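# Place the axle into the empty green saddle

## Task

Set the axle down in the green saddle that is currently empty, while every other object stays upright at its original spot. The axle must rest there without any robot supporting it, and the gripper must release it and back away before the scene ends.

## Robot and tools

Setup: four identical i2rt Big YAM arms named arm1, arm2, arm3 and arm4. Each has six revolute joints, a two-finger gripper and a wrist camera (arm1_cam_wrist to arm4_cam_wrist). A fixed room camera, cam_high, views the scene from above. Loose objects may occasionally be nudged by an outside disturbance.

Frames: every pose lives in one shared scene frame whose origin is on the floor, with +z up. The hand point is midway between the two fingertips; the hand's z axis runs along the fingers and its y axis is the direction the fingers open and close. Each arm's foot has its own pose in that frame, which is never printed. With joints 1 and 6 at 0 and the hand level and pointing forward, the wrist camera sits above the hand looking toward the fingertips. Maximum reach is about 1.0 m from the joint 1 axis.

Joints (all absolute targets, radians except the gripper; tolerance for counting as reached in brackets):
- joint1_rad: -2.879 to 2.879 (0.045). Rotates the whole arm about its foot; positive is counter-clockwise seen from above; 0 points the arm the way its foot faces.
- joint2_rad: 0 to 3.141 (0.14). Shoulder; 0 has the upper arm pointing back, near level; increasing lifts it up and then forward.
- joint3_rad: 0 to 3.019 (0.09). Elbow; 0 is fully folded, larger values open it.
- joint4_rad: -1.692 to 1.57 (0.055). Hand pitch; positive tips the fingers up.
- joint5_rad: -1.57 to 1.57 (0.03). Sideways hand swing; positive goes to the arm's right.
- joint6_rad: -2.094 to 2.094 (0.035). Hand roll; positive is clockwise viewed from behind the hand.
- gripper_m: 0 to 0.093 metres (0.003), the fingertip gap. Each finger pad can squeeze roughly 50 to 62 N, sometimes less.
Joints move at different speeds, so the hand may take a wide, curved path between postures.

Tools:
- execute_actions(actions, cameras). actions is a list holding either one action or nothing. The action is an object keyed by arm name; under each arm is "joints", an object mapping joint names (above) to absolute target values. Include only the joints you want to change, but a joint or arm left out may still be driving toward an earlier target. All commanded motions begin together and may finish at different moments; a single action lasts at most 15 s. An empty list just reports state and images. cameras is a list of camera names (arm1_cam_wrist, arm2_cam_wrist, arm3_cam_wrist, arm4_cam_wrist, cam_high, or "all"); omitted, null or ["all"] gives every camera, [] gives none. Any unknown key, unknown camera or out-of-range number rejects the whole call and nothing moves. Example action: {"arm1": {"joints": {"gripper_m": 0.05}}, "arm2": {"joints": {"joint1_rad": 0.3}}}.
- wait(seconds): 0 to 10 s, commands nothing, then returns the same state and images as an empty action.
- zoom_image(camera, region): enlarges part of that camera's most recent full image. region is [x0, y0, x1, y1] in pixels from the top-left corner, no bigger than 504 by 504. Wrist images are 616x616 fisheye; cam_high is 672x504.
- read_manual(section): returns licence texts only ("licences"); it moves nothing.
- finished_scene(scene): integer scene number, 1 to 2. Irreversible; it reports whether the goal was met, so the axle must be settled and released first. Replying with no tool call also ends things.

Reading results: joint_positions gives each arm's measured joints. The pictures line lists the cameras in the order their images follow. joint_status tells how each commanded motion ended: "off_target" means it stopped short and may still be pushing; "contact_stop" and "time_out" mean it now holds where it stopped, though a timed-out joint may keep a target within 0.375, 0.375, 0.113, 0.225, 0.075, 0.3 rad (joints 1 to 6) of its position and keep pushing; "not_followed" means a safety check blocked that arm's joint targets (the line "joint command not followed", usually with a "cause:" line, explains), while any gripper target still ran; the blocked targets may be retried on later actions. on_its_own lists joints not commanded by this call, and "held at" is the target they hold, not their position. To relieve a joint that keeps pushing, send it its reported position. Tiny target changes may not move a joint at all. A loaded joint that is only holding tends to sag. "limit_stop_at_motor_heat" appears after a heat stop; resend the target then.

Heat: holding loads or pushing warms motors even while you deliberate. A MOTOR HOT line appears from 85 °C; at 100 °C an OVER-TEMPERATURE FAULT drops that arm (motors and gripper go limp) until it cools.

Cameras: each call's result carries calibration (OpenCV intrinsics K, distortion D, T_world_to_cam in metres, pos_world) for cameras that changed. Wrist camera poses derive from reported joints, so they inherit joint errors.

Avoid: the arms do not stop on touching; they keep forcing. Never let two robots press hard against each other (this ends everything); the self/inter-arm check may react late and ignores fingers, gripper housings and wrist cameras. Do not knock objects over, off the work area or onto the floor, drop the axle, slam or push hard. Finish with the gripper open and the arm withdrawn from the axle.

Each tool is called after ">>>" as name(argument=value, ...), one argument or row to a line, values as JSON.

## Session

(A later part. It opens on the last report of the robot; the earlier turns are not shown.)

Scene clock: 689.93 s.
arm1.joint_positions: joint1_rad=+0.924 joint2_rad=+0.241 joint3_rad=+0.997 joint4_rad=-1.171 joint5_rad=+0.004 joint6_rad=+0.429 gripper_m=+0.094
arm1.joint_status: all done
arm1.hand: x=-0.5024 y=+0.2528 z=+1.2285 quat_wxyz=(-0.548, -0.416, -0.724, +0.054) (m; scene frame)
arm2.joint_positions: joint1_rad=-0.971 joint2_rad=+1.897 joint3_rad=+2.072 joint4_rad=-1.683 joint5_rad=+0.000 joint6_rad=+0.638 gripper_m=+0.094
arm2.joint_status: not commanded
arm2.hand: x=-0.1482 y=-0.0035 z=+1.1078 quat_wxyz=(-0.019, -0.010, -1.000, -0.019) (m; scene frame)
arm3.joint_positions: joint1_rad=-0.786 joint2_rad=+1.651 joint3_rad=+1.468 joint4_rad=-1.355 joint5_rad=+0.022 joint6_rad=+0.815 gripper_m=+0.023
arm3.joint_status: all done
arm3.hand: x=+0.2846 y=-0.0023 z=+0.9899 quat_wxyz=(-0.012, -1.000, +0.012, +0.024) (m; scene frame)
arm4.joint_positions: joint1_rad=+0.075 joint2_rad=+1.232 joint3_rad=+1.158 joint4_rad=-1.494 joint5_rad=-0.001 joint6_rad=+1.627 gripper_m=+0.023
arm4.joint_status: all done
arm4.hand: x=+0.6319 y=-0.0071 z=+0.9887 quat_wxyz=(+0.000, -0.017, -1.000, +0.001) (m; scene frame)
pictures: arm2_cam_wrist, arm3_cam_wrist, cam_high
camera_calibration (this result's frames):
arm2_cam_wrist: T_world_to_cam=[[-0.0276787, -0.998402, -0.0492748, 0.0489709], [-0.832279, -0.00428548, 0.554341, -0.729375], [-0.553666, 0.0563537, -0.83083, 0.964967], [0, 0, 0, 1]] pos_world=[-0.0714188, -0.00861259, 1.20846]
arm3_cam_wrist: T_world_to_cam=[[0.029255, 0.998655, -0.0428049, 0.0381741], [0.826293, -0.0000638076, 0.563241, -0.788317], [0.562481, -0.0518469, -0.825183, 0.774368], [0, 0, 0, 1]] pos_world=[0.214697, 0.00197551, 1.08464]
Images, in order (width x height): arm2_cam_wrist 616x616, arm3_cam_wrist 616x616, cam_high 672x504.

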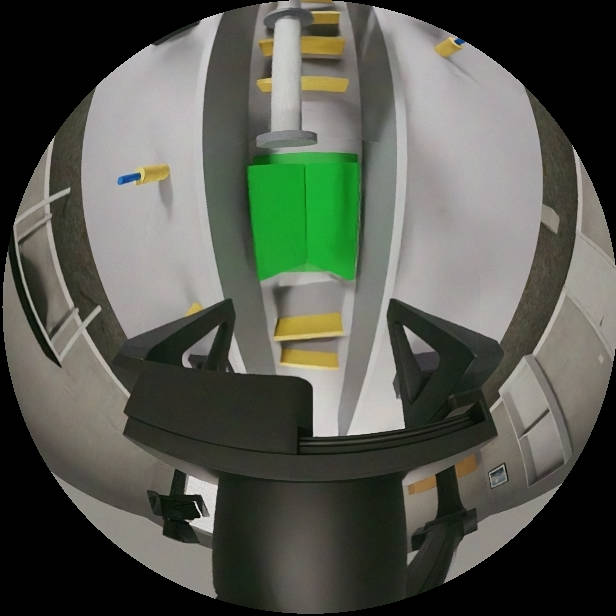

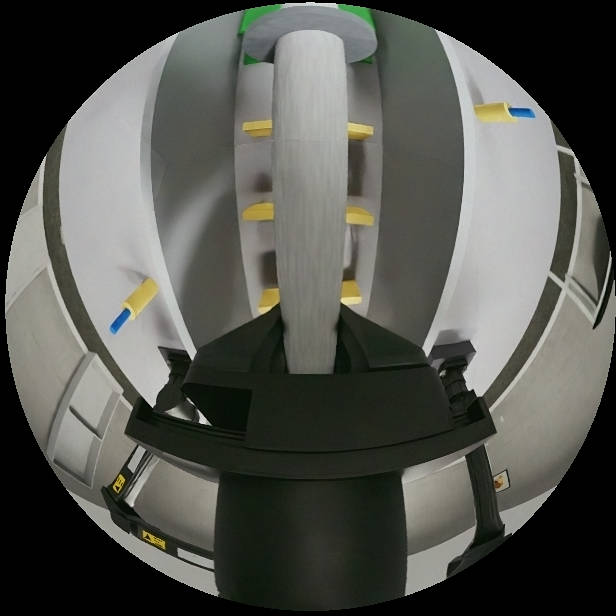

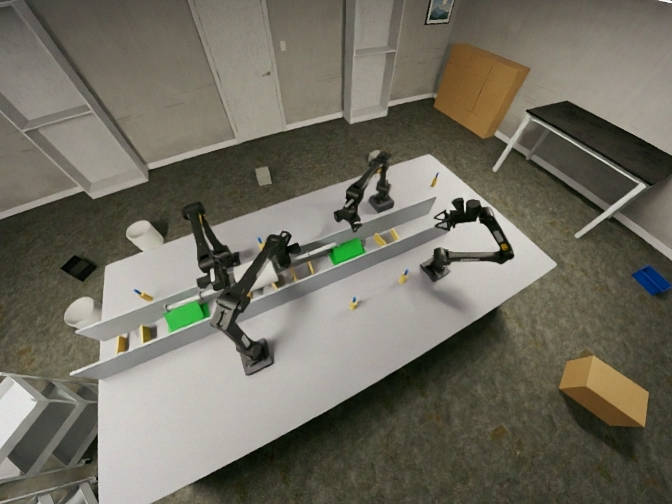

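>>> execute_actions(
  actions=[
    {"arm3":{"joints":{"joint1_rad":-0.959,"joint2_rad":1.925,"joint3_rad":1.998,"joint4_rad":-1.478,"joint5_rad":0.018,"joint6_rad":0.632}},"arm4":{"joints":{"joint1_rad":0.482,"joint2_rad":1.313,"joint3_rad":1.292,"joint4_rad":-1.49,"joint6_rad":2.038}},"arm1":{"joints":{"joint6_rad":0.05}},"arm2":{"joints":{"joint1_rad":-0.945,"joint6_rad":0.66}}},
  ],
  cameras=["arm1_cam_wrist","arm2_cam_wrist","arm3_cam_wrist","cam_high"],
)

Scene clock: 707.60 s.
arm1.joint_positions: joint1_rad=+0.924 joint2_rad=+0.241 joint3_rad=+0.997 joint4_rad=-1.171 joint5_rad=+0.004 joint6_rad=+0.059 gripper_m=+0.094
arm1.joint_status: all done
arm1.hand: x=-0.5024 y=+0.2528 z=+1.2285 quat_wxyz=(-0.529, -0.276, -0.788, +0.153) (m; scene frame)
arm2.joint_positions: joint1_rad=-0.957 joint2_rad=+1.897 joint3_rad=+2.072 joint4_rad=-1.683 joint5_rad=+0.000 joint6_rad=+0.648 gripper_m=+0.094
arm2.joint_status: all done
arm2.hand: x=-0.1529 y=+0.0029 z=+1.1078 quat_wxyz=(-0.019, -0.008, -1.000, -0.019) (m; scene frame)
arm3.joint_positions: joint1_rad=-0.958 joint2_rad=+1.968 joint3_rad=+1.902 joint4_rad=-1.471 joint5_rad=+0.018 joint6_rad=+0.639 gripper_m=+0.023
arm3.joint_status: joint3_rad time_out (moved +0.434 of +0.530); the others done
arm3.on_its_own: joint3_rad reads +1.902 and still pushes toward +1.998 since a time_out
arm3.hand: x=+0.1344 y=-0.0041 z=+0.9864 quat_wxyz=(-0.010, -1.000, +0.010, +0.023) (m; scene frame)
arm4.joint_positions: joint1_rad=+0.482 joint2_rad=+1.340 joint3_rad=+1.227 joint4_rad=-1.483 joint5_rad=-0.012 joint6_rad=+2.031 gripper_m=+0.023
arm4.joint_status: all done
arm4.hand: x=+0.4820 y=-0.0087 z=+0.9782 quat_wxyz=(-0.001, -0.015, -1.000, +0.016) (m; scene frame)
pictures: arm1_cam_wrist, arm2_cam_wrist, arm3_cam_wrist, cam_high
camera_calibration (this result's frames):
arm1_cam_wrist: T_world_to_cam=[[-0.599726, -0.799221, -0.0396756, -0.0497098], [-0.678415, 0.534117, -0.504452, 0.145518], [0.42436, -0.275616, -0.862528, 1.46658], [0, 0, 0, 1]] pos_world=[-0.553449, 0.286761, 1.3364]
arm2_cam_wrist: T_world_to_cam=[[-0.0246359, -0.998454, -0.0498227, 0.0563973], [-0.832055, -0.0071467, 0.554648, -0.733568], [-0.554146, 0.0551195, -0.830592, 0.961732], [0, 0, 0, 1]] pos_world=[-0.0760392, -0.00194268, 1.20849]
arm3_cam_wrist: T_world_to_cam=[[0.0255181, 0.998919, -0.0388426, 0.0408122], [0.825855, 0.000829205, 0.563881, -0.662828], [0.563304, -0.0464675, -0.824942, 0.855527], [0, 0, 0, 1]] pos_world=[0.0644369, -0.000464305, 1.0811]
Images, in order (width x height): arm1_cam_wrist 616x616, arm2_cam_wrist 616x616, arm3_cam_wrist 616x616, cam_high 672x504.

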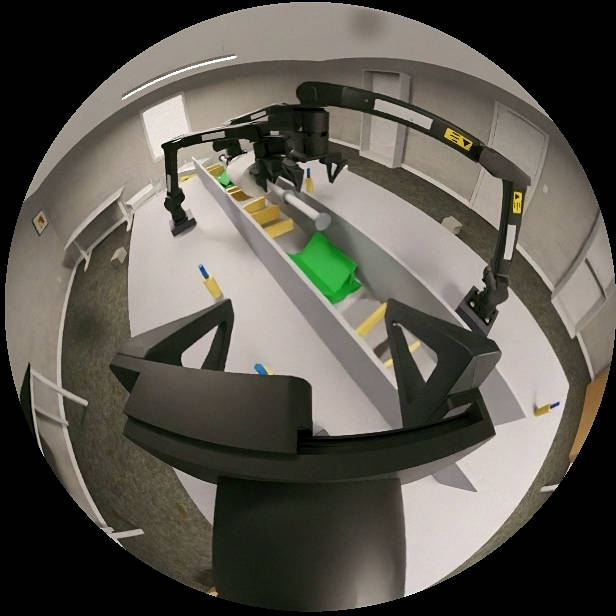

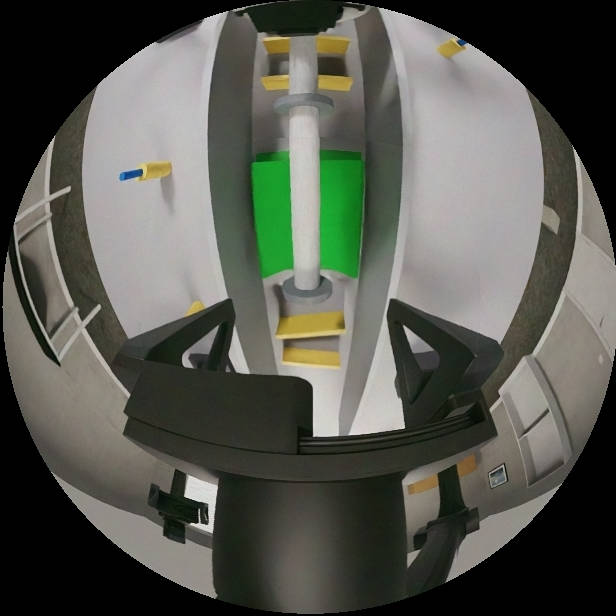

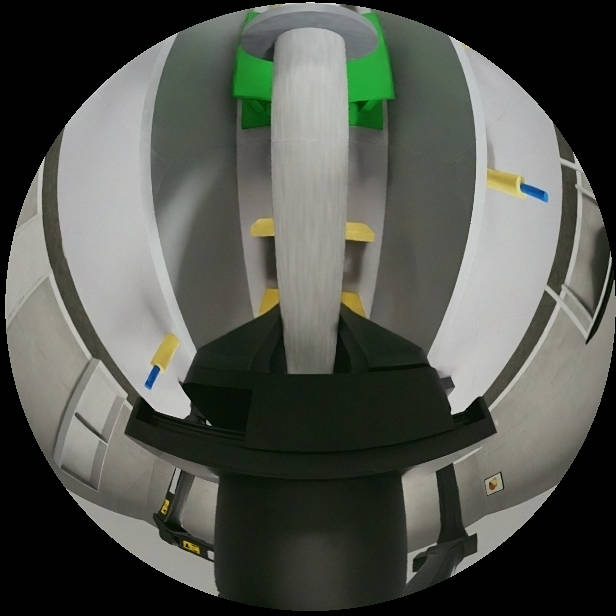

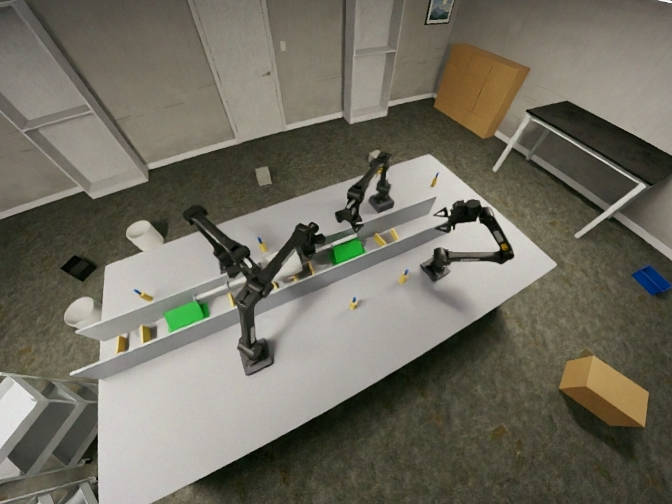

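>>> zoom_image(
  camera="arm2_cam_wrist",
  region=[250, 80, 370, 310],
)

Region (250, 80, 370, 310) of arm2_cam_wrist's 616x616 image, scaled by 2.191, with more detail than that image has; it fills the left 263 columns of this view, and the rest is white.

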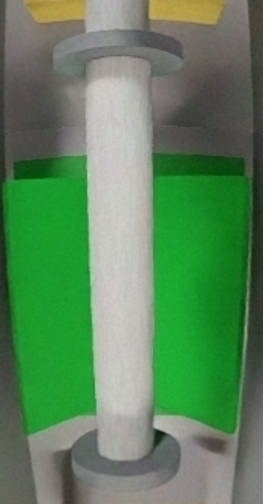

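>>> execute_actions(
  actions=[
    {"arm2":{"joints":{"joint1_rad":-0.968,"joint2_rad":1.947,"joint3_rad":1.834,"joint4_rad":-1.42,"joint6_rad":0.645,"gripper_m":0.065}}},
  ],
  cameras=["arm1_cam_wrist","arm2_cam_wrist"],
)

Scene clock: 730.47 s.
arm1.joint_positions: joint1_rad=+0.924 joint2_rad=+0.241 joint3_rad=+0.997 joint4_rad=-1.171 joint5_rad=+0.004 joint6_rad=+0.059 gripper_m=+0.094
arm1.joint_status: not commanded
arm1.hand: x=-0.5024 y=+0.2528 z=+1.2285 quat_wxyz=(-0.529, -0.276, -0.788, +0.153) (m; scene frame)
arm2.joint_positions: joint1_rad=-0.957 joint2_rad=+1.944 joint3_rad=+1.838 joint4_rad=-1.429 joint5_rad=+0.000 joint6_rad=+0.648 gripper_m=+0.065
arm2.joint_status: all done
arm2.hand: x=-0.1440 y=+0.0105 z=+0.9917 quat_wxyz=(-0.009, -0.008, -1.000, -0.011) (m; scene frame)
arm3.joint_positions: joint1_rad=-0.958 joint2_rad=+1.968 joint3_rad=+1.902 joint4_rad=-1.471 joint5_rad=+0.018 joint6_rad=+0.639 gripper_m=+0.023
arm3.joint_status: not commanded
arm3.on_its_own: joint3_rad reads +1.902 and still pushes toward +1.998 since a time_out
arm3.hand: x=+0.1344 y=-0.0041 z=+0.9864 quat_wxyz=(-0.010, -1.000, +0.010, +0.023) (m; scene frame)
arm4.joint_positions: joint1_rad=+0.482 joint2_rad=+1.340 joint3_rad=+1.227 joint4_rad=-1.483 joint5_rad=-0.012 joint6_rad=+2.031 gripper_m=+0.023
arm4.joint_status: not commanded
arm4.hand: x=+0.4820 y=-0.0087 z=+0.9782 quat_wxyz=(-0.001, -0.015, -1.000, +0.016) (m; scene frame)
pictures: arm1_cam_wrist, arm2_cam_wrist
camera_calibration (this result's frames):
arm1_cam_wrist: T_world_to_cam=[[-0.599726, -0.799221, -0.0396756, -0.0497098], [-0.678415, 0.534117, -0.504452, 0.145518], [0.42436, -0.275616, -0.862528, 1.46658], [0, 0, 0, 1]] pos_world=[-0.553449, 0.286761, 1.3364]
arm2_cam_wrist: T_world_to_cam=[[-0.0253255, -0.999116, -0.0335393, 0.0421587], [-0.819907, 0.00156483, 0.572495, -0.677808], [-0.571937, 0.0419978, -0.819222, 0.85606], [0, 0, 0, 1]] pos_world=[-0.0650596, 0.00722948, 1.09076]
Images, in order (width x height): arm1_cam_wrist 616x616, arm2_cam_wrist 616x616.

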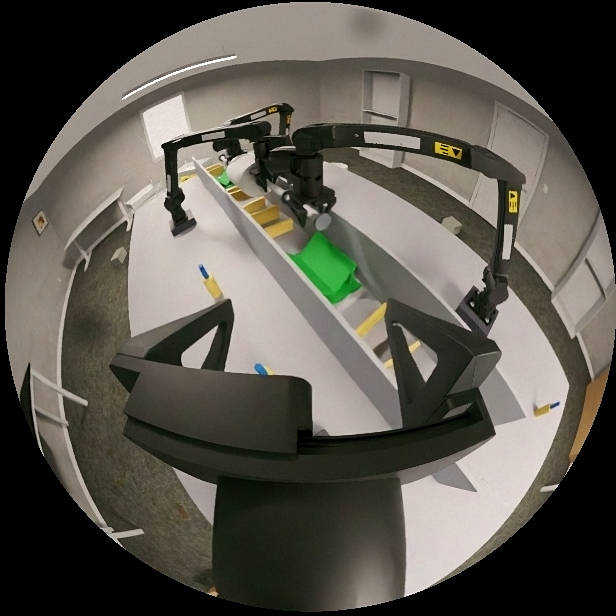

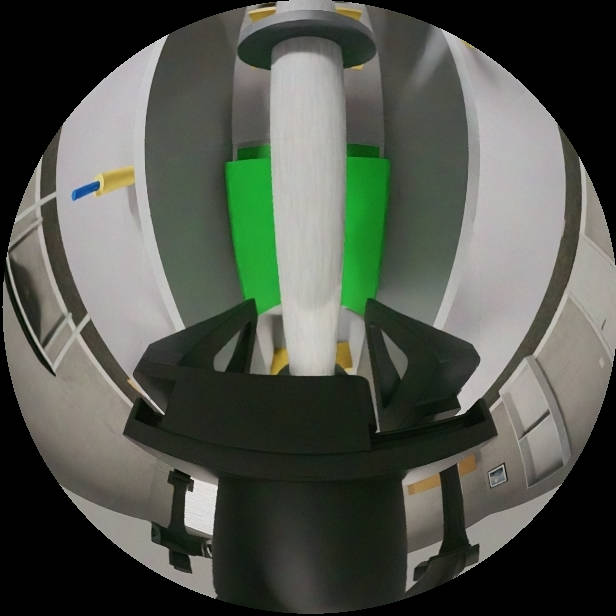

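>>> execute_actions(
  actions=[
    {"arm2":{"joints":{"joint1_rad":-0.957,"joint4_rad":-1.429,"gripper_m":0.0}}},
  ],
  cameras=[],
)

>>> execute_actions(
  actions=[
    {"arm2":{"joints":{"joint2_rad":1.917,"joint3_rad":1.876}},"arm4":{"joints":{"joint2_rad":1.298,"joint3_rad":1.305}},"arm3":{"joints":{"joint2_rad":1.960,"joint3_rad":1.925,"joint4_rad":-1.471}}},
  ],
  cameras=["arm2_cam_wrist"],
)

Scene clock: 739.40 s.
arm1.joint_positions: joint1_rad=+0.924 joint2_rad=+0.241 joint3_rad=+0.997 joint4_rad=-1.171 joint5_rad=+0.004 joint6_rad=+0.059 gripper_m=+0.094
arm1.joint_status: not commanded
arm1.hand: x=-0.5024 y=+0.2528 z=+1.2285 quat_wxyz=(-0.529, -0.276, -0.788, +0.153) (m; scene frame)
arm2.joint_positions: joint1_rad=-0.957 joint2_rad=+1.944 joint3_rad=+1.838 joint4_rad=-1.429 joint5_rad=+0.000 joint6_rad=+0.642 gripper_m=+0.023
arm2.joint_status: gripper_m off_target (ended at +0.023, target +0.000); the others done
arm2.hand: x=-0.1440 y=+0.0105 z=+0.9917 quat_wxyz=(-0.009, -0.005, -1.000, -0.011) (m; scene frame)
arm3.joint_positions: joint1_rad=-0.958 joint2_rad=+1.968 joint3_rad=+1.902 joint4_rad=-1.472 joint5_rad=+0.020 joint6_rad=+0.639 gripper_m=+0.023
arm3.joint_status: not commanded
arm3.on_its_own: joint3_rad reads +1.902 and still pushes toward +1.998 since a time_out
arm3.hand: x=+0.1344 y=-0.0039 z=+0.9864 quat_wxyz=(-0.009, -1.000, +0.010, +0.023) (m; scene frame)
arm4.joint_positions: joint1_rad=+0.482 joint2_rad=+1.340 joint3_rad=+1.227 joint4_rad=-1.483 joint5_rad=-0.012 joint6_rad=+2.031 gripper_m=+0.023
arm4.joint_status: not commanded
arm4.hand: x=+0.4819 y=-0.0087 z=+0.9782 quat_wxyz=(-0.001, -0.015, -1.000, +0.016) (m; scene frame)
pictures: none
No camera images: the call's "cameras" was empty. Leave "cameras" out to get every camera's image.

Scene clock: 740.00 s.
arm1.joint_positions: joint1_rad=+0.924 joint2_rad=+0.241 joint3_rad=+0.997 joint4_rad=-1.171 joint5_rad=+0.004 joint6_rad=+0.059 gripper_m=+0.094
arm1.joint_status: not commanded
arm1.hand: x=-0.5024 y=+0.2528 z=+1.2285 quat_wxyz=(-0.529, -0.276, -0.788, +0.153) (m; scene frame)
arm2.joint_positions: joint1_rad=-0.957 joint2_rad=+1.941 joint3_rad=+1.838 joint4_rad=-1.429 joint5_rad=+0.000 joint6_rad=+0.642 gripper_m=+0.023
arm2.joint_status: all done
arm2.hand: x=-0.1441 y=+0.0104 z=+0.9931 quat_wxyz=(-0.010, -0.005, -1.000, -0.012) (m; scene frame)
arm3.joint_positions: joint1_rad=-0.958 joint2_rad=+1.968 joint3_rad=+1.901 joint4_rad=-1.472 joint5_rad=+0.020 joint6_rad=+0.639 gripper_m=+0.023
arm3.joint_status: all done
arm3.hand: x=+0.1345 y=-0.0038 z=+0.9858 quat_wxyz=(-0.009, -1.000, +0.010, +0.023) (m; scene frame)
arm4.joint_positions: joint1_rad=+0.482 joint2_rad=+1.340 joint3_rad=+1.227 joint4_rad=-1.483 joint5_rad=-0.012 joint6_rad=+2.031 gripper_m=+0.023
arm4.joint_status: all done
arm4.hand: x=+0.4819 y=-0.0087 z=+0.9782 quat_wxyz=(-0.001, -0.015, -1.000, +0.016) (m; scene frame)
pictures: arm2_cam_wrist
camera_calibration (this result's frames):
arm2_cam_wrist: T_world_to_cam=[[-0.0188016, -0.999227, -0.0345119, 0.0439983], [-0.821167, -0.004259, 0.570672, -0.676911], [-0.570378, 0.0390696, -0.820452, 0.858633], [0, 0, 0, 1]] pos_world=[-0.065284, 0.00753485, 1.09228]
Images, in order (width x height): arm2_cam_wrist 616x616.

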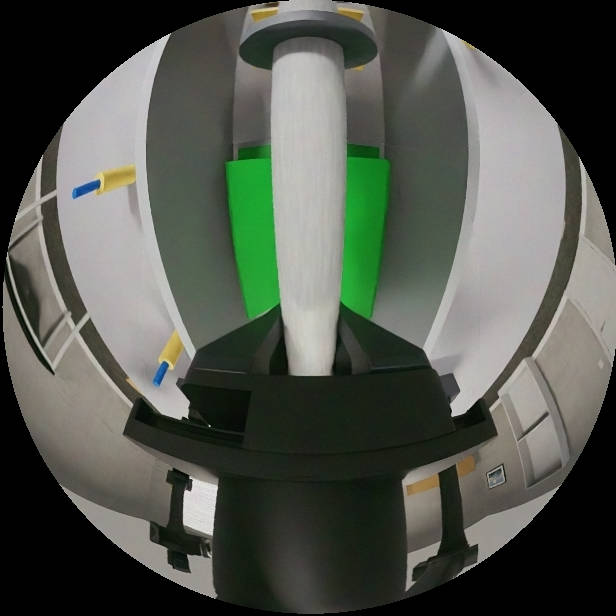

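>>> execute_actions(
  actions=[
    {"arm3":{"joints":{"gripper_m":0.093}}},
  ],
  cameras=["arm3_cam_wrist"],
)

Scene clock: 753.77 s.
arm1.joint_positions: joint1_rad=+0.924 joint2_rad=+0.241 joint3_rad=+0.997 joint4_rad=-1.171 joint5_rad=+0.004 joint6_rad=+0.059 gripper_m=+0.094
arm1.joint_status: not commanded
arm1.hand: x=-0.5024 y=+0.2528 z=+1.2285 quat_wxyz=(-0.529, -0.276, -0.788, +0.153) (m; scene frame)
arm2.joint_positions: joint1_rad=-0.957 joint2_rad=+1.941 joint3_rad=+1.838 joint4_rad=-1.429 joint5_rad=+0.000 joint6_rad=+0.641 gripper_m=+0.023
arm2.joint_status: not commanded
arm2.hand: x=-0.1441 y=+0.0104 z=+0.9931 quat_wxyz=(-0.010, -0.005, -1.000, -0.012) (m; scene frame)
arm3.joint_positions: joint1_rad=-0.958 joint2_rad=+1.967 joint3_rad=+1.901 joint4_rad=-1.472 joint5_rad=+0.019 joint6_rad=+0.639 gripper_m=+0.093
arm3.joint_status: all done
arm3.hand: x=+0.1346 y=-0.0038 z=+0.9867 quat_wxyz=(-0.009, -1.000, +0.010, +0.023) (m; scene frame)
arm4.joint_positions: joint1_rad=+0.482 joint2_rad=+1.340 joint3_rad=+1.227 joint4_rad=-1.483 joint5_rad=-0.013 joint6_rad=+2.031 gripper_m=+0.023
arm4.joint_status: not commanded
arm4.hand: x=+0.4819 y=-0.0087 z=+0.9782 quat_wxyz=(+0.000, -0.015, -1.000, +0.016) (m; scene frame)
pictures: arm3_cam_wrist
camera_calibration (this result's frames):
arm3_cam_wrist: T_world_to_cam=[[0.0255478, 0.998951, -0.0380047, 0.0396854], [0.825929, 0.000325672, 0.563773, -0.663064], [0.563194, -0.0457924, -0.825055, 0.855805], [0, 0, 0, 1]] pos_world=[0.0646454, -0.000238463, 1.08141]
Images, in order (width x height): arm3_cam_wrist 616x616.

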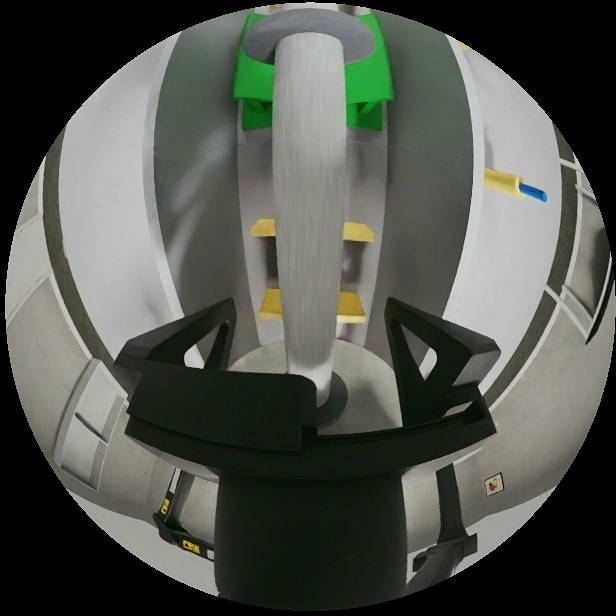

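Transfer is clean. Lift arm3.

>>> execute_actions(
  actions=[
    {"arm3":{"joints":{"joint2_rad":1.79,"joint3_rad":1.965,"joint4_rad":-1.685}}},
  ],
  cameras=["arm3_cam_wrist","cam_high"],
)

Scene clock: 756.80 s.
arm1.joint_positions: joint1_rad=+0.924 joint2_rad=+0.241 joint3_rad=+0.997 joint4_rad=-1.171 joint5_rad=+0.004 joint6_rad=+0.059 gripper_m=+0.094
arm1.joint_status: not commanded
arm1.hand: x=-0.5024 y=+0.2528 z=+1.2285 quat_wxyz=(-0.529, -0.276, -0.788, +0.153) (m; scene frame)
arm2.joint_positions: joint1_rad=-0.957 joint2_rad=+1.941 joint3_rad=+1.838 joint4_rad=-1.429 joint5_rad=+0.000 joint6_rad=+0.641 gripper_m=+0.023
arm2.joint_status: not commanded
arm2.hand: x=-0.1441 y=+0.0104 z=+0.9931 quat_wxyz=(-0.010, -0.005, -1.000, -0.012) (m; scene frame)
arm3.joint_positions: joint1_rad=-0.958 joint2_rad=+1.767 joint3_rad=+1.941 joint4_rad=-1.668 joint5_rad=+0.019 joint6_rad=+0.639 gripper_m=+0.093
arm3.joint_status: all done
joint sent to its limit — the command would take arm3.joint4_rad past its lower limit, so that joint was sent only as far as its limit.
arm3.hand: x=+0.1866 y=+0.0343 z=+1.1127 quat_wxyz=(-0.022, -0.999, +0.011, +0.041) (m; scene frame)
arm4.joint_positions: joint1_rad=+0.482 joint2_rad=+1.340 joint3_rad=+1.227 joint4_rad=-1.483 joint5_rad=-0.013 joint6_rad=+2.031 gripper_m=+0.023
arm4.joint_status: not commanded
arm4.hand: x=+0.4819 y=-0.0087 z=+0.9782 quat_wxyz=(+0.000, -0.015, -1.000, +0.016) (m; scene frame)
pictures: arm3_cam_wrist, cam_high
camera_calibration (this result's frames):
arm3_cam_wrist: T_world_to_cam=[[0.0240248, 0.997641, -0.0643069, 0.0346299], [0.84554, 0.0140415, 0.533727, -0.747739], [0.533371, -0.0671968, -0.843208, 0.958642], [0, 0, 0, 1]] pos_world=[0.1201, 0.0403688, 1.20965]
Images, in order (width x height): arm3_cam_wrist 616x616, cam_high 672x504.

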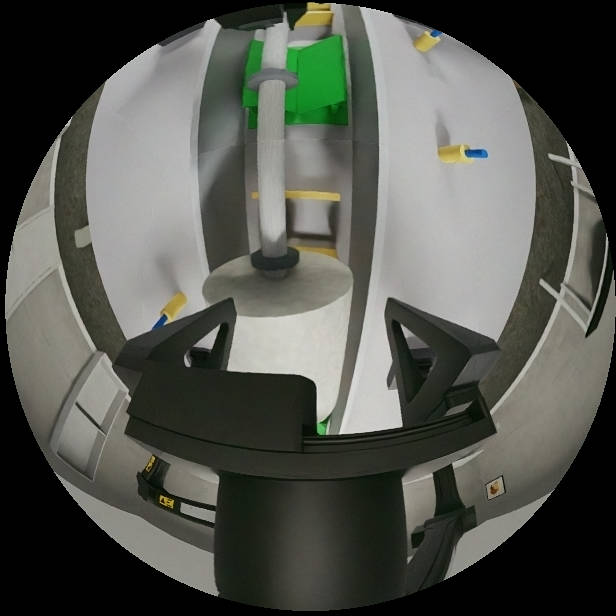

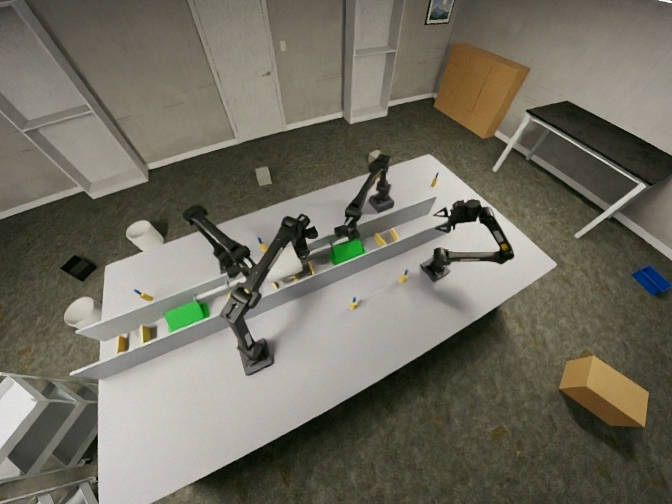

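>>> execute_actions(
  actions=[
    {"arm3":{"joints":{"joint2_rad":0.75,"joint3_rad":0.93,"joint4_rad":-1.66,"joint5_rad":0.0,"joint6_rad":1.65,"gripper_m":0.075}},"arm1":{"joints":{"joint1_rad":1.25}}},
  ],
  cameras=["cam_high"],
)

Scene clock: 768.57 s.
arm1.joint_positions: joint1_rad=+1.238 joint2_rad=+0.241 joint3_rad=+0.997 joint4_rad=-1.171 joint5_rad=+0.004 joint6_rad=+0.059 gripper_m=+0.094
arm1.joint_status: all done
arm1.hand: x=-0.4781 y=+0.3012 z=+1.2283 quat_wxyz=(-0.545, -0.149, -0.822, +0.070) (m; scene frame)
arm2.joint_positions: joint1_rad=-0.957 joint2_rad=+1.941 joint3_rad=+1.838 joint4_rad=-1.429 joint5_rad=+0.000 joint6_rad=+0.641 gripper_m=+0.023
arm2.joint_status: not commanded
arm2.hand: x=-0.1441 y=+0.0104 z=+0.9931 quat_wxyz=(-0.010, -0.005, -1.000, -0.012) (m; scene frame)
arm3.joint_positions: joint1_rad=-0.958 joint2_rad=+0.762 joint3_rad=+0.922 joint4_rad=-1.660 joint5_rad=+0.004 joint6_rad=+1.638 gripper_m=+0.075
arm3.joint_status: all done
arm3.hand: x=+0.4874 y=+0.2449 z=+1.0538 quat_wxyz=(-0.040, -0.872, +0.488, +0.017) (m; scene frame)
arm4.joint_positions: joint1_rad=+0.482 joint2_rad=+1.340 joint3_rad=+1.227 joint4_rad=-1.483 joint5_rad=-0.013 joint6_rad=+2.031 gripper_m=+0.023
arm4.joint_status: not commanded
arm4.hand: x=+0.4819 y=-0.0087 z=+0.9782 quat_wxyz=(+0.000, -0.015, -1.000, +0.016) (m; scene frame)
pictures: cam_high
Images, in order (width x height): cam_high 672x504.

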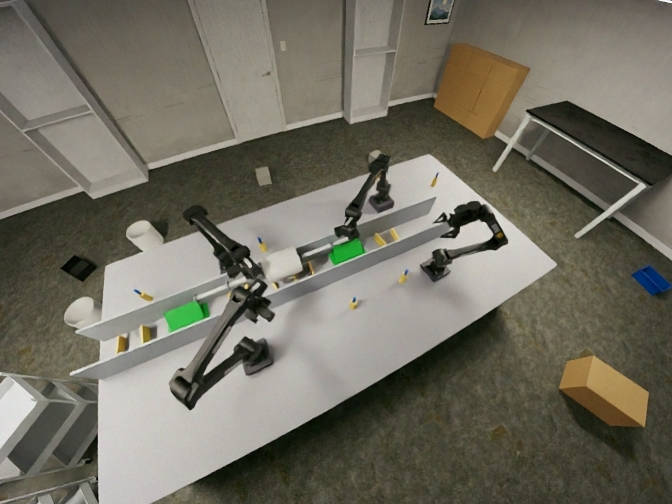

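>>> execute_actions(
  actions=[
    {"arm3":{"joints":{"joint1_rad":0.31,"joint2_rad":0.82,"joint3_rad":0.99,"joint6_rad":1.91}}},
  ],
  cameras=["cam_high"],
)

Scene clock: 778.63 s.
arm1.joint_positions: joint1_rad=+1.238 joint2_rad=+0.241 joint3_rad=+0.997 joint4_rad=-1.171 joint5_rad=+0.004 joint6_rad=+0.059 gripper_m=+0.094
arm1.joint_status: not commanded
arm1.hand: x=-0.4781 y=+0.3012 z=+1.2283 quat_wxyz=(-0.545, -0.149, -0.822, +0.070) (m; scene frame)
arm2.joint_positions: joint1_rad=-0.957 joint2_rad=+1.941 joint3_rad=+1.838 joint4_rad=-1.429 joint5_rad=+0.000 joint6_rad=+0.641 gripper_m=+0.023
arm2.joint_status: not commanded
arm2.hand: x=-0.1441 y=+0.0104 z=+0.9931 quat_wxyz=(-0.010, -0.005, -1.000, -0.012) (m; scene frame)
arm3.joint_positions: joint1_rad=+0.305 joint2_rad=+0.815 joint3_rad=+0.941 joint4_rad=-1.660 joint5_rad=+0.001 joint6_rad=+1.899 gripper_m=+0.075
arm3.joint_status: all done
arm3.hand: x=+0.7027 y=+0.1636 z=+1.0515 quat_wxyz=(-0.025, -1.000, +0.008, -0.001) (m; scene frame)
arm4.joint_positions: joint1_rad=+0.482 joint2_rad=+1.340 joint3_rad=+1.227 joint4_rad=-1.483 joint5_rad=-0.013 joint6_rad=+2.031 gripper_m=+0.023
arm4.joint_status: not commanded
arm4.hand: x=+0.4819 y=-0.0087 z=+0.9782 quat_wxyz=(+0.000, -0.015, -1.000, +0.016) (m; scene frame)
pictures: cam_high
Images, in order (width x height): cam_high 672x504.

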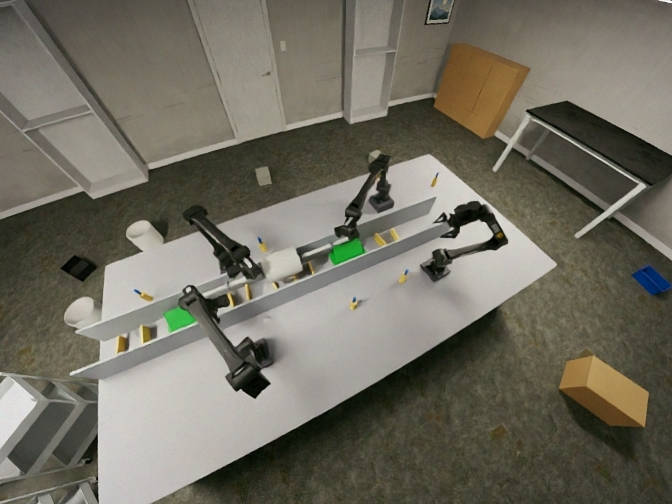

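>>> execute_actions(
  actions=[
    {"arm3":{"joints":{"joint1_rad":0.305,"joint2_rad":1.322,"joint3_rad":1.345,"joint4_rad":-1.508}}},
  ],
  cameras=["arm3_cam_wrist"],
)

>>> zoom_image(
  camera="arm3_cam_wrist",
  region=[230, 60, 390, 340],
)

Scene clock: 784.07 s.
arm1.joint_positions: joint1_rad=+1.238 joint2_rad=+0.241 joint3_rad=+0.997 joint4_rad=-1.171 joint5_rad=+0.004 joint6_rad=+0.059 gripper_m=+0.094
arm1.joint_status: not commanded
arm1.hand: x=-0.4781 y=+0.3012 z=+1.2283 quat_wxyz=(-0.545, -0.149, -0.822, +0.070) (m; scene frame)
arm2.joint_positions: joint1_rad=-0.957 joint2_rad=+1.941 joint3_rad=+1.838 joint4_rad=-1.429 joint5_rad=+0.000 joint6_rad=+0.641 gripper_m=+0.023
arm2.joint_status: not commanded
arm2.hand: x=-0.1441 y=+0.0104 z=+0.9931 quat_wxyz=(-0.010, -0.005, -1.000, -0.012) (m; scene frame)
arm3.joint_positions: joint1_rad=+0.305 joint2_rad=+1.327 joint3_rad=+1.302 joint4_rad=-1.513 joint5_rad=+0.001 joint6_rad=+1.900 gripper_m=+0.075
arm3.joint_status: all done
arm3.hand: x=+0.7599 y=-0.0140 z=+1.0577 quat_wxyz=(-0.023, -1.000, +0.009, +0.000) (m; scene frame)
arm4.joint_positions: joint1_rad=+0.482 joint2_rad=+1.340 joint3_rad=+1.227 joint4_rad=-1.483 joint5_rad=-0.013 joint6_rad=+2.031 gripper_m=+0.023
arm4.joint_status: not commanded
arm4.hand: x=+0.4819 y=-0.0087 z=+0.9782 quat_wxyz=(+0.000, -0.015, -1.000, +0.016) (m; scene frame)
pictures: arm3_cam_wrist
camera_calibration (this result's frames):
arm3_cam_wrist: T_world_to_cam=[[0.0234412, 0.9976, -0.0651487, 0.0668803], [0.798491, 0.0205289, 0.601657, -1.23852], [0.60155, -0.0661242, -0.796093, 0.501668], [0, 0, 0, 1]] pos_world=[0.685602, -0.00812192, 1.1489]
Images, in order (width x height): arm3_cam_wrist 616x616.

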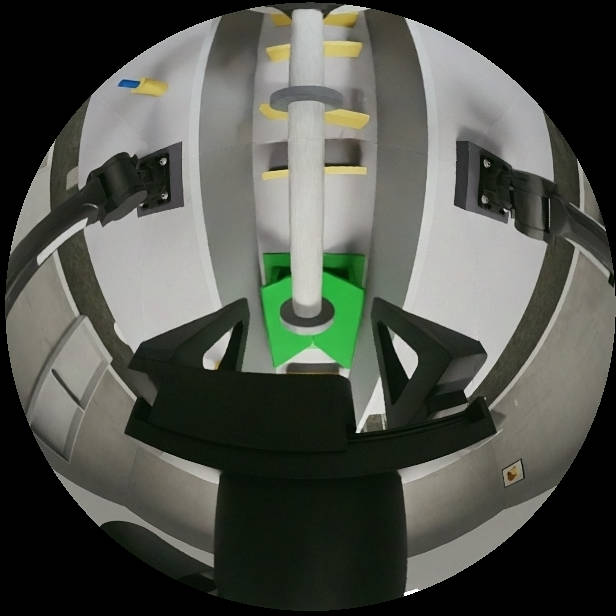

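Region (230, 60, 390, 340) of arm3_cam_wrist's 616x616 image, scaled by 1.800, with more detail than that image has; it fills the left 288 columns of this view, and the rest is white.

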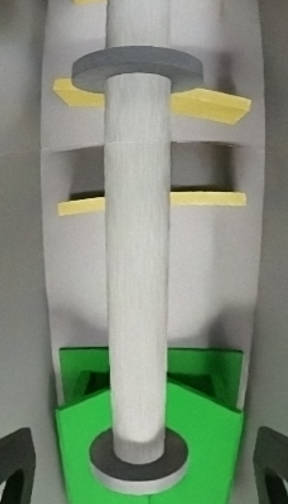

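>>> execute_actions(
  actions=[
    {"arm3":{"joints":{"joint2_rad":1.368,"joint3_rad":1.108,"joint4_rad":-1.268,"gripper_m":0.06}}},
  ],
  cameras=["arm3_cam_wrist"],
)

Scene clock: 791.27 s.
arm1.joint_positions: joint1_rad=+1.238 joint2_rad=+0.241 joint3_rad=+0.997 joint4_rad=-1.171 joint5_rad=+0.004 joint6_rad=+0.059 gripper_m=+0.094
arm1.joint_status: not commanded
arm1.hand: x=-0.4781 y=+0.3012 z=+1.2283 quat_wxyz=(-0.545, -0.149, -0.822, +0.070) (m; scene frame)
arm2.joint_positions: joint1_rad=-0.957 joint2_rad=+1.941 joint3_rad=+1.838 joint4_rad=-1.429 joint5_rad=+0.000 joint6_rad=+0.641 gripper_m=+0.023
arm2.joint_status: not commanded
arm2.hand: x=-0.1441 y=+0.0104 z=+0.9931 quat_wxyz=(-0.010, -0.005, -1.000, -0.012) (m; scene frame)
arm3.joint_positions: joint1_rad=+0.305 joint2_rad=+1.362 joint3_rad=+1.095 joint4_rad=-1.279 joint5_rad=+0.001 joint6_rad=+1.900 gripper_m=+0.060
arm3.joint_status: all done
arm3.hand: x=+0.7585 y=-0.0134 z=+0.9669 quat_wxyz=(-0.019, -1.000, +0.009, +0.001) (m; scene frame)
arm4.joint_positions: joint1_rad=+0.482 joint2_rad=+1.340 joint3_rad=+1.227 joint4_rad=-1.483 joint5_rad=-0.013 joint6_rad=+2.031 gripper_m=+0.023
arm4.joint_status: not commanded
arm4.hand: x=+0.4819 y=-0.0087 z=+0.9782 quat_wxyz=(+0.000, -0.015, -1.000, +0.016) (m; scene frame)
pictures: arm3_cam_wrist
camera_calibration (this result's frames):
arm3_cam_wrist: T_world_to_cam=[[0.0233916, 0.998087, -0.0572374, 0.0527976], [0.800036, 0.0156438, 0.599747, -1.18212], [0.599495, -0.0598211, -0.79814, 0.433838], [0, 0, 0, 1]] pos_world=[0.684419, -0.00825109, 1.05826]
Images, in order (width x height): arm3_cam_wrist 616x616.

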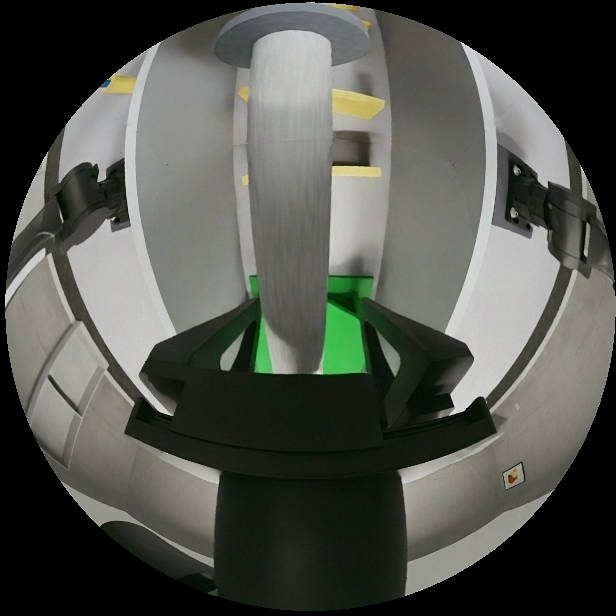

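>>> execute_actions(
  actions=[
    {"arm3":{"joints":{"joint3_rad":1.152,"joint4_rad":-1.265,"gripper_m":0.0}}},
  ],
  cameras=["arm3_cam_wrist"],
)

Scene clock: 798.13 s.
arm1.joint_positions: joint1_rad=+1.238 joint2_rad=+0.241 joint3_rad=+0.997 joint4_rad=-1.171 joint5_rad=+0.004 joint6_rad=+0.059 gripper_m=+0.094
arm1.joint_status: not commanded
arm1.hand: x=-0.4781 y=+0.3012 z=+1.2283 quat_wxyz=(-0.545, -0.149, -0.822, +0.070) (m; scene frame)
arm2.joint_positions: joint1_rad=-0.957 joint2_rad=+1.941 joint3_rad=+1.838 joint4_rad=-1.428 joint5_rad=+0.002 joint6_rad=+0.638 gripper_m=+0.023
arm2.joint_status: not commanded
arm2.hand: x=-0.1436 y=+0.0105 z=+0.9931 quat_wxyz=(-0.011, -0.004, -1.000, -0.012) (m; scene frame)
arm3.joint_positions: joint1_rad=+0.304 joint2_rad=+1.362 joint3_rad=+1.100 joint4_rad=-1.268 joint5_rad=+0.003 joint6_rad=+1.900 gripper_m=+0.022
arm3.joint_status: gripper_m off_target (ended at +0.022, target +0.000); the others done
arm3.hand: x=+0.7594 y=-0.0177 z=+0.9689 quat_wxyz=(-0.027, -1.000, +0.009, +0.000) (m; scene frame)
arm4.joint_positions: joint1_rad=+0.481 joint2_rad=+1.339 joint3_rad=+1.229 joint4_rad=-1.478 joint5_rad=-0.008 joint6_rad=+2.030 gripper_m=+0.023
arm4.joint_status: not commanded
arm4.hand: x=+0.4822 y=-0.0072 z=+0.9789 quat_wxyz=(-0.001, -0.015, -1.000, +0.013) (m; scene frame)
pictures: arm3_cam_wrist
camera_calibration (this result's frames):
arm3_cam_wrist: T_world_to_cam=[[0.0242263, 0.997093, -0.0722464, 0.0710712], [0.79832, 0.0242041, 0.601747, -1.18447], [0.601746, -0.0722538, -0.795412, 0.430066], [0, 0, 0, 1]] pos_world=[0.68507, -0.0111217, 1.05996]
Images, in order (width x height): arm3_cam_wrist 616x616.

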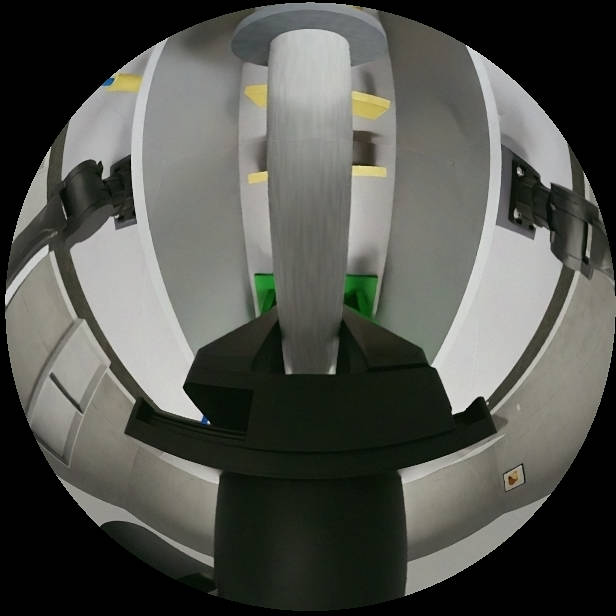

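>>> execute_actions(
  actions=[
    {"arm3":{"joints":{"joint2_rad":1.332,"joint3_rad":1.17,"joint4_rad":-1.268}},"arm2":{"joints":{"joint2_rad":1.90,"joint3_rad":1.896}},"arm4":{"joints":{"joint2_rad":1.335,"joint3_rad":1.243,"joint4_rad":-1.48}}},
  ],
  cameras=[],
)

>>> execute_actions(
  actions=[
    {"arm4":{"joints":{"gripper_m":0.085}}},
  ],
  cameras=["arm4_cam_wrist"],
)

Scene clock: 802.43 s.
arm1.joint_positions: joint1_rad=+1.238 joint2_rad=+0.241 joint3_rad=+0.997 joint4_rad=-1.171 joint5_rad=+0.004 joint6_rad=+0.059 gripper_m=+0.094
arm1.joint_status: not commanded
arm1.hand: x=-0.4781 y=+0.3012 z=+1.2283 quat_wxyz=(-0.545, -0.149, -0.822, +0.070) (m; scene frame)
arm2.joint_positions: joint1_rad=-0.957 joint2_rad=+1.941 joint3_rad=+1.838 joint4_rad=-1.428 joint5_rad=+0.002 joint6_rad=+0.638 gripper_m=+0.023
arm2.joint_status: all done
arm2.hand: x=-0.1436 y=+0.0105 z=+0.9931 quat_wxyz=(-0.011, -0.004, -1.000, -0.012) (m; scene frame)
arm3.joint_positions: joint1_rad=+0.304 joint2_rad=+1.362 joint3_rad=+1.101 joint4_rad=-1.268 joint5_rad=+0.003 joint6_rad=+1.900 gripper_m=+0.022
arm3.joint_status: all done
arm3.hand: x=+0.7596 y=-0.0181 z=+0.9693 quat_wxyz=(-0.027, -1.000, +0.009, -0.001) (m; scene frame)
arm4.joint_positions: joint1_rad=+0.481 joint2_rad=+1.339 joint3_rad=+1.229 joint4_rad=-1.478 joint5_rad=-0.008 joint6_rad=+2.030 gripper_m=+0.023
arm4.joint_status: all done
arm4.hand: x=+0.4822 y=-0.0072 z=+0.9789 quat_wxyz=(-0.001, -0.015, -1.000, +0.013) (m; scene frame)
pictures: none
No camera images: the call's "cameras" was empty. Leave "cameras" out to get every camera's image.

Scene clock: 803.13 s.
arm1.joint_positions: joint1_rad=+1.238 joint2_rad=+0.241 joint3_rad=+0.997 joint4_rad=-1.171 joint5_rad=+0.004 joint6_rad=+0.059 gripper_m=+0.094
arm1.joint_status: not commanded
arm1.hand: x=-0.4781 y=+0.3012 z=+1.2283 quat_wxyz=(-0.545, -0.149, -0.822, +0.070) (m; scene frame)
arm2.joint_positions: joint1_rad=-0.957 joint2_rad=+1.941 joint3_rad=+1.838 joint4_rad=-1.428 joint5_rad=+0.002 joint6_rad=+0.638 gripper_m=+0.023
arm2.joint_status: not commanded
arm2.hand: x=-0.1436 y=+0.0105 z=+0.9931 quat_wxyz=(-0.011, -0.004, -1.000, -0.012) (m; scene frame)
arm3.joint_positions: joint1_rad=+0.304 joint2_rad=+1.362 joint3_rad=+1.101 joint4_rad=-1.268 joint5_rad=+0.003 joint6_rad=+1.900 gripper_m=+0.022
arm3.joint_status: not commanded
arm3.hand: x=+0.7596 y=-0.0181 z=+0.9693 quat_wxyz=(-0.027, -1.000, +0.009, -0.001) (m; scene frame)
arm4.joint_positions: joint1_rad=+0.481 joint2_rad=+1.338 joint3_rad=+1.229 joint4_rad=-1.478 joint5_rad=-0.004 joint6_rad=+2.030 gripper_m=+0.085
arm4.joint_status: all done
arm4.hand: x=+0.4829 y=-0.0069 z=+0.9791 quat_wxyz=(-0.003, -0.015, -1.000, +0.011) (m; scene frame)
pictures: arm4_cam_wrist
camera_calibration (this result's frames):
arm4_cam_wrist: T_world_to_cam=[[-0.0317293, -0.99939, 0.0145609, -0.00461201], [-0.8101, 0.0342472, 0.58529, -0.178643], [-0.585432, 0.00677511, -0.810693, 1.20134], [0, 0, 0, 1]] pos_world=[0.558438, -0.00663039, 1.07854]
Images, in order (width x height): arm4_cam_wrist 616x616.

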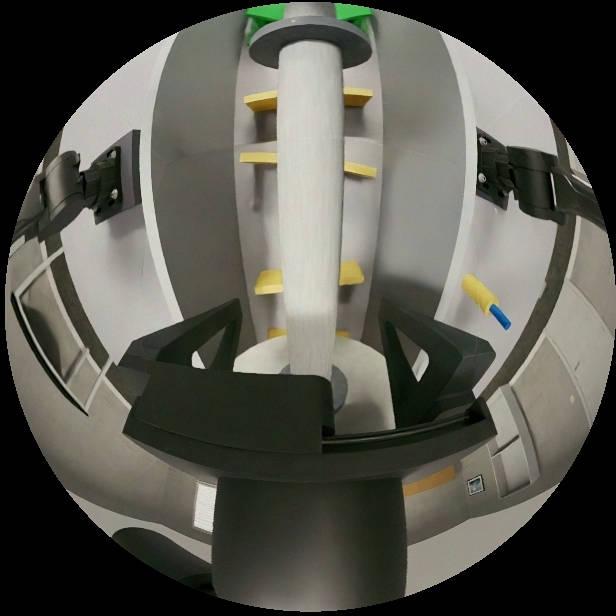

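>>> execute_actions(
  actions=[
    {"arm4":{"joints":{"joint2_rad":0.42,"joint4_rad":-1.65}}},
  ],
  cameras=["cam_high"],
)

Scene clock: 811.37 s.
arm1.joint_positions: joint1_rad=+1.238 joint2_rad=+0.241 joint3_rad=+0.997 joint4_rad=-1.171 joint5_rad=+0.004 joint6_rad=+0.059 gripper_m=+0.094
arm1.joint_status: not commanded
arm1.hand: x=-0.4781 y=+0.3012 z=+1.2283 quat_wxyz=(-0.545, -0.149, -0.822, +0.070) (m; scene frame)
arm2.joint_positions: joint1_rad=-0.957 joint2_rad=+1.941 joint3_rad=+1.838 joint4_rad=-1.428 joint5_rad=+0.002 joint6_rad=+0.638 gripper_m=+0.023
arm2.joint_status: not commanded
arm2.hand: x=-0.1436 y=+0.0105 z=+0.9931 quat_wxyz=(-0.011, -0.004, -1.000, -0.012) (m; scene frame)
arm3.joint_positions: joint1_rad=+0.304 joint2_rad=+1.362 joint3_rad=+1.101 joint4_rad=-1.268 joint5_rad=+0.003 joint6_rad=+1.900 gripper_m=+0.022
arm3.joint_status: not commanded
arm3.hand: x=+0.7596 y=-0.0181 z=+0.9693 quat_wxyz=(-0.027, -1.000, +0.009, -0.001) (m; scene frame)
arm4.joint_positions: joint1_rad=+0.481 joint2_rad=+0.418 joint3_rad=+1.229 joint4_rad=-1.639 joint5_rad=-0.004 joint6_rad=+2.030 gripper_m=+0.085
arm4.joint_status: all done
arm4.hand: x=+0.5837 y=-0.2268 z=+1.1953 quat_wxyz=(+0.157, -0.013, -0.933, -0.324) (m; scene frame)
pictures: cam_high
Images, in order (width x height): cam_high 672x504.

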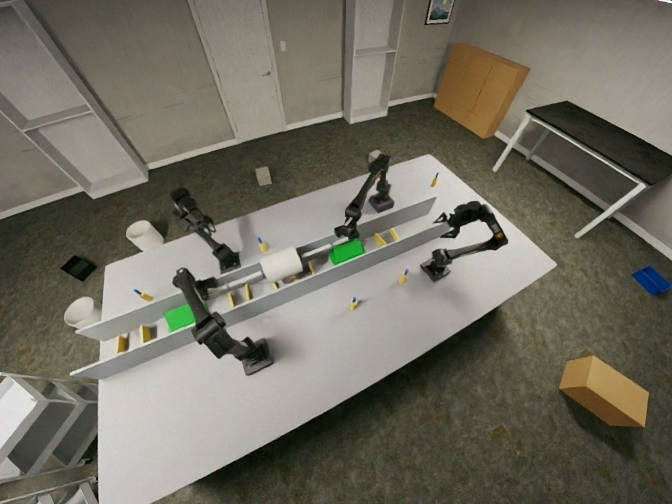

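>>> execute_actions(
  actions=[
    {"arm2":{"joints":{"joint1_rad":-0.766,"joint2_rad":1.609,"joint3_rad":1.439,"joint4_rad":-1.285,"joint6_rad":0.835}},"arm3":{"joints":{"joint1_rad":-0.107,"joint2_rad":1.272,"joint3_rad":1.125,"joint4_rad":-1.305,"joint6_rad":1.485}},"arm4":{"joints":{"joint2_rad":0.2}}},
  ],
  cameras=["arm2_cam_wrist","arm3_cam_wrist"],
)

Scene clock: 830.20 s.
arm1.joint_positions: joint1_rad=+1.238 joint2_rad=+0.241 joint3_rad=+0.997 joint4_rad=-1.171 joint5_rad=+0.004 joint6_rad=+0.059 gripper_m=+0.094
arm1.joint_status: not commanded
arm1.hand: x=-0.4781 y=+0.3012 z=+1.2283 quat_wxyz=(-0.545, -0.149, -0.822, +0.070) (m; scene frame)
arm2.joint_positions: joint1_rad=-0.755 joint2_rad=+1.628 joint3_rad=+1.429 joint4_rad=-1.290 joint5_rad=+0.007 joint6_rad=+0.852 gripper_m=+0.023
arm2.joint_status: all done
arm2.hand: x=-0.2966 y=+0.0230 z=+1.0052 quat_wxyz=(-0.024, -0.010, -0.999, -0.029) (m; scene frame)
arm3.joint_positions: joint1_rad=-0.105 joint2_rad=+1.313 joint3_rad=+1.095 joint4_rad=-1.305 joint5_rad=-0.003 joint6_rad=+1.506 gripper_m=+0.022
arm3.joint_status: all done
arm3.hand: x=+0.6046 y=-0.0209 z=+0.9856 quat_wxyz=(-0.031, -0.999, +0.017, +0.005) (m; scene frame)
arm4.joint_positions: joint1_rad=+0.481 joint2_rad=+0.185 joint3_rad=+1.229 joint4_rad=-1.639 joint5_rad=-0.004 joint6_rad=+2.030 gripper_m=+0.085
arm4.joint_status: all done
arm4.hand: x=+0.6149 y=-0.2950 z=+1.2129 quat_wxyz=(+0.202, -0.013, -0.885, -0.420) (m; scene frame)
pictures: arm2_cam_wrist, arm3_cam_wrist
camera_calibration (this result's frames):
arm2_cam_wrist: T_world_to_cam=[[-0.0269486, -0.997251, -0.0690251, 0.0863117], [-0.837242, -0.0152098, 0.546621, -0.789393], [-0.546168, 0.0725214, -0.834531, 0.801649], [0, 0, 0, 1]] pos_world=[-0.220752, 0.0159312, 1.10646]
arm3_cam_wrist: T_world_to_cam=[[0.0396061, 0.995939, -0.0808568, 0.0783066], [0.804656, 0.0161867, 0.593521, -1.06677], [0.592419, -0.088569, -0.800747, 0.54682], [0, 0, 0, 1]] pos_world=[0.531335, -0.0122898, 1.07735]
Images, in order (width x height): arm2_cam_wrist 616x616, arm3_cam_wrist 616x616.

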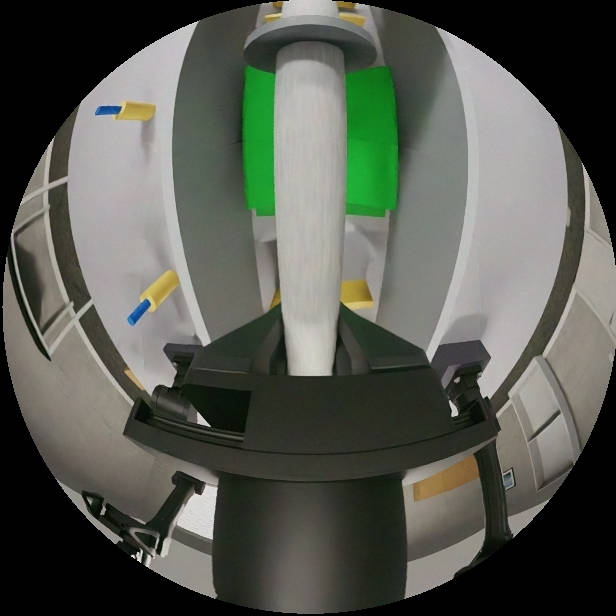

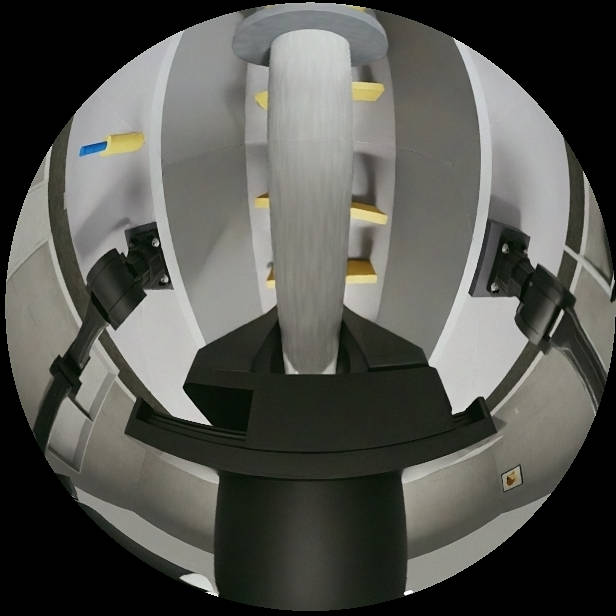

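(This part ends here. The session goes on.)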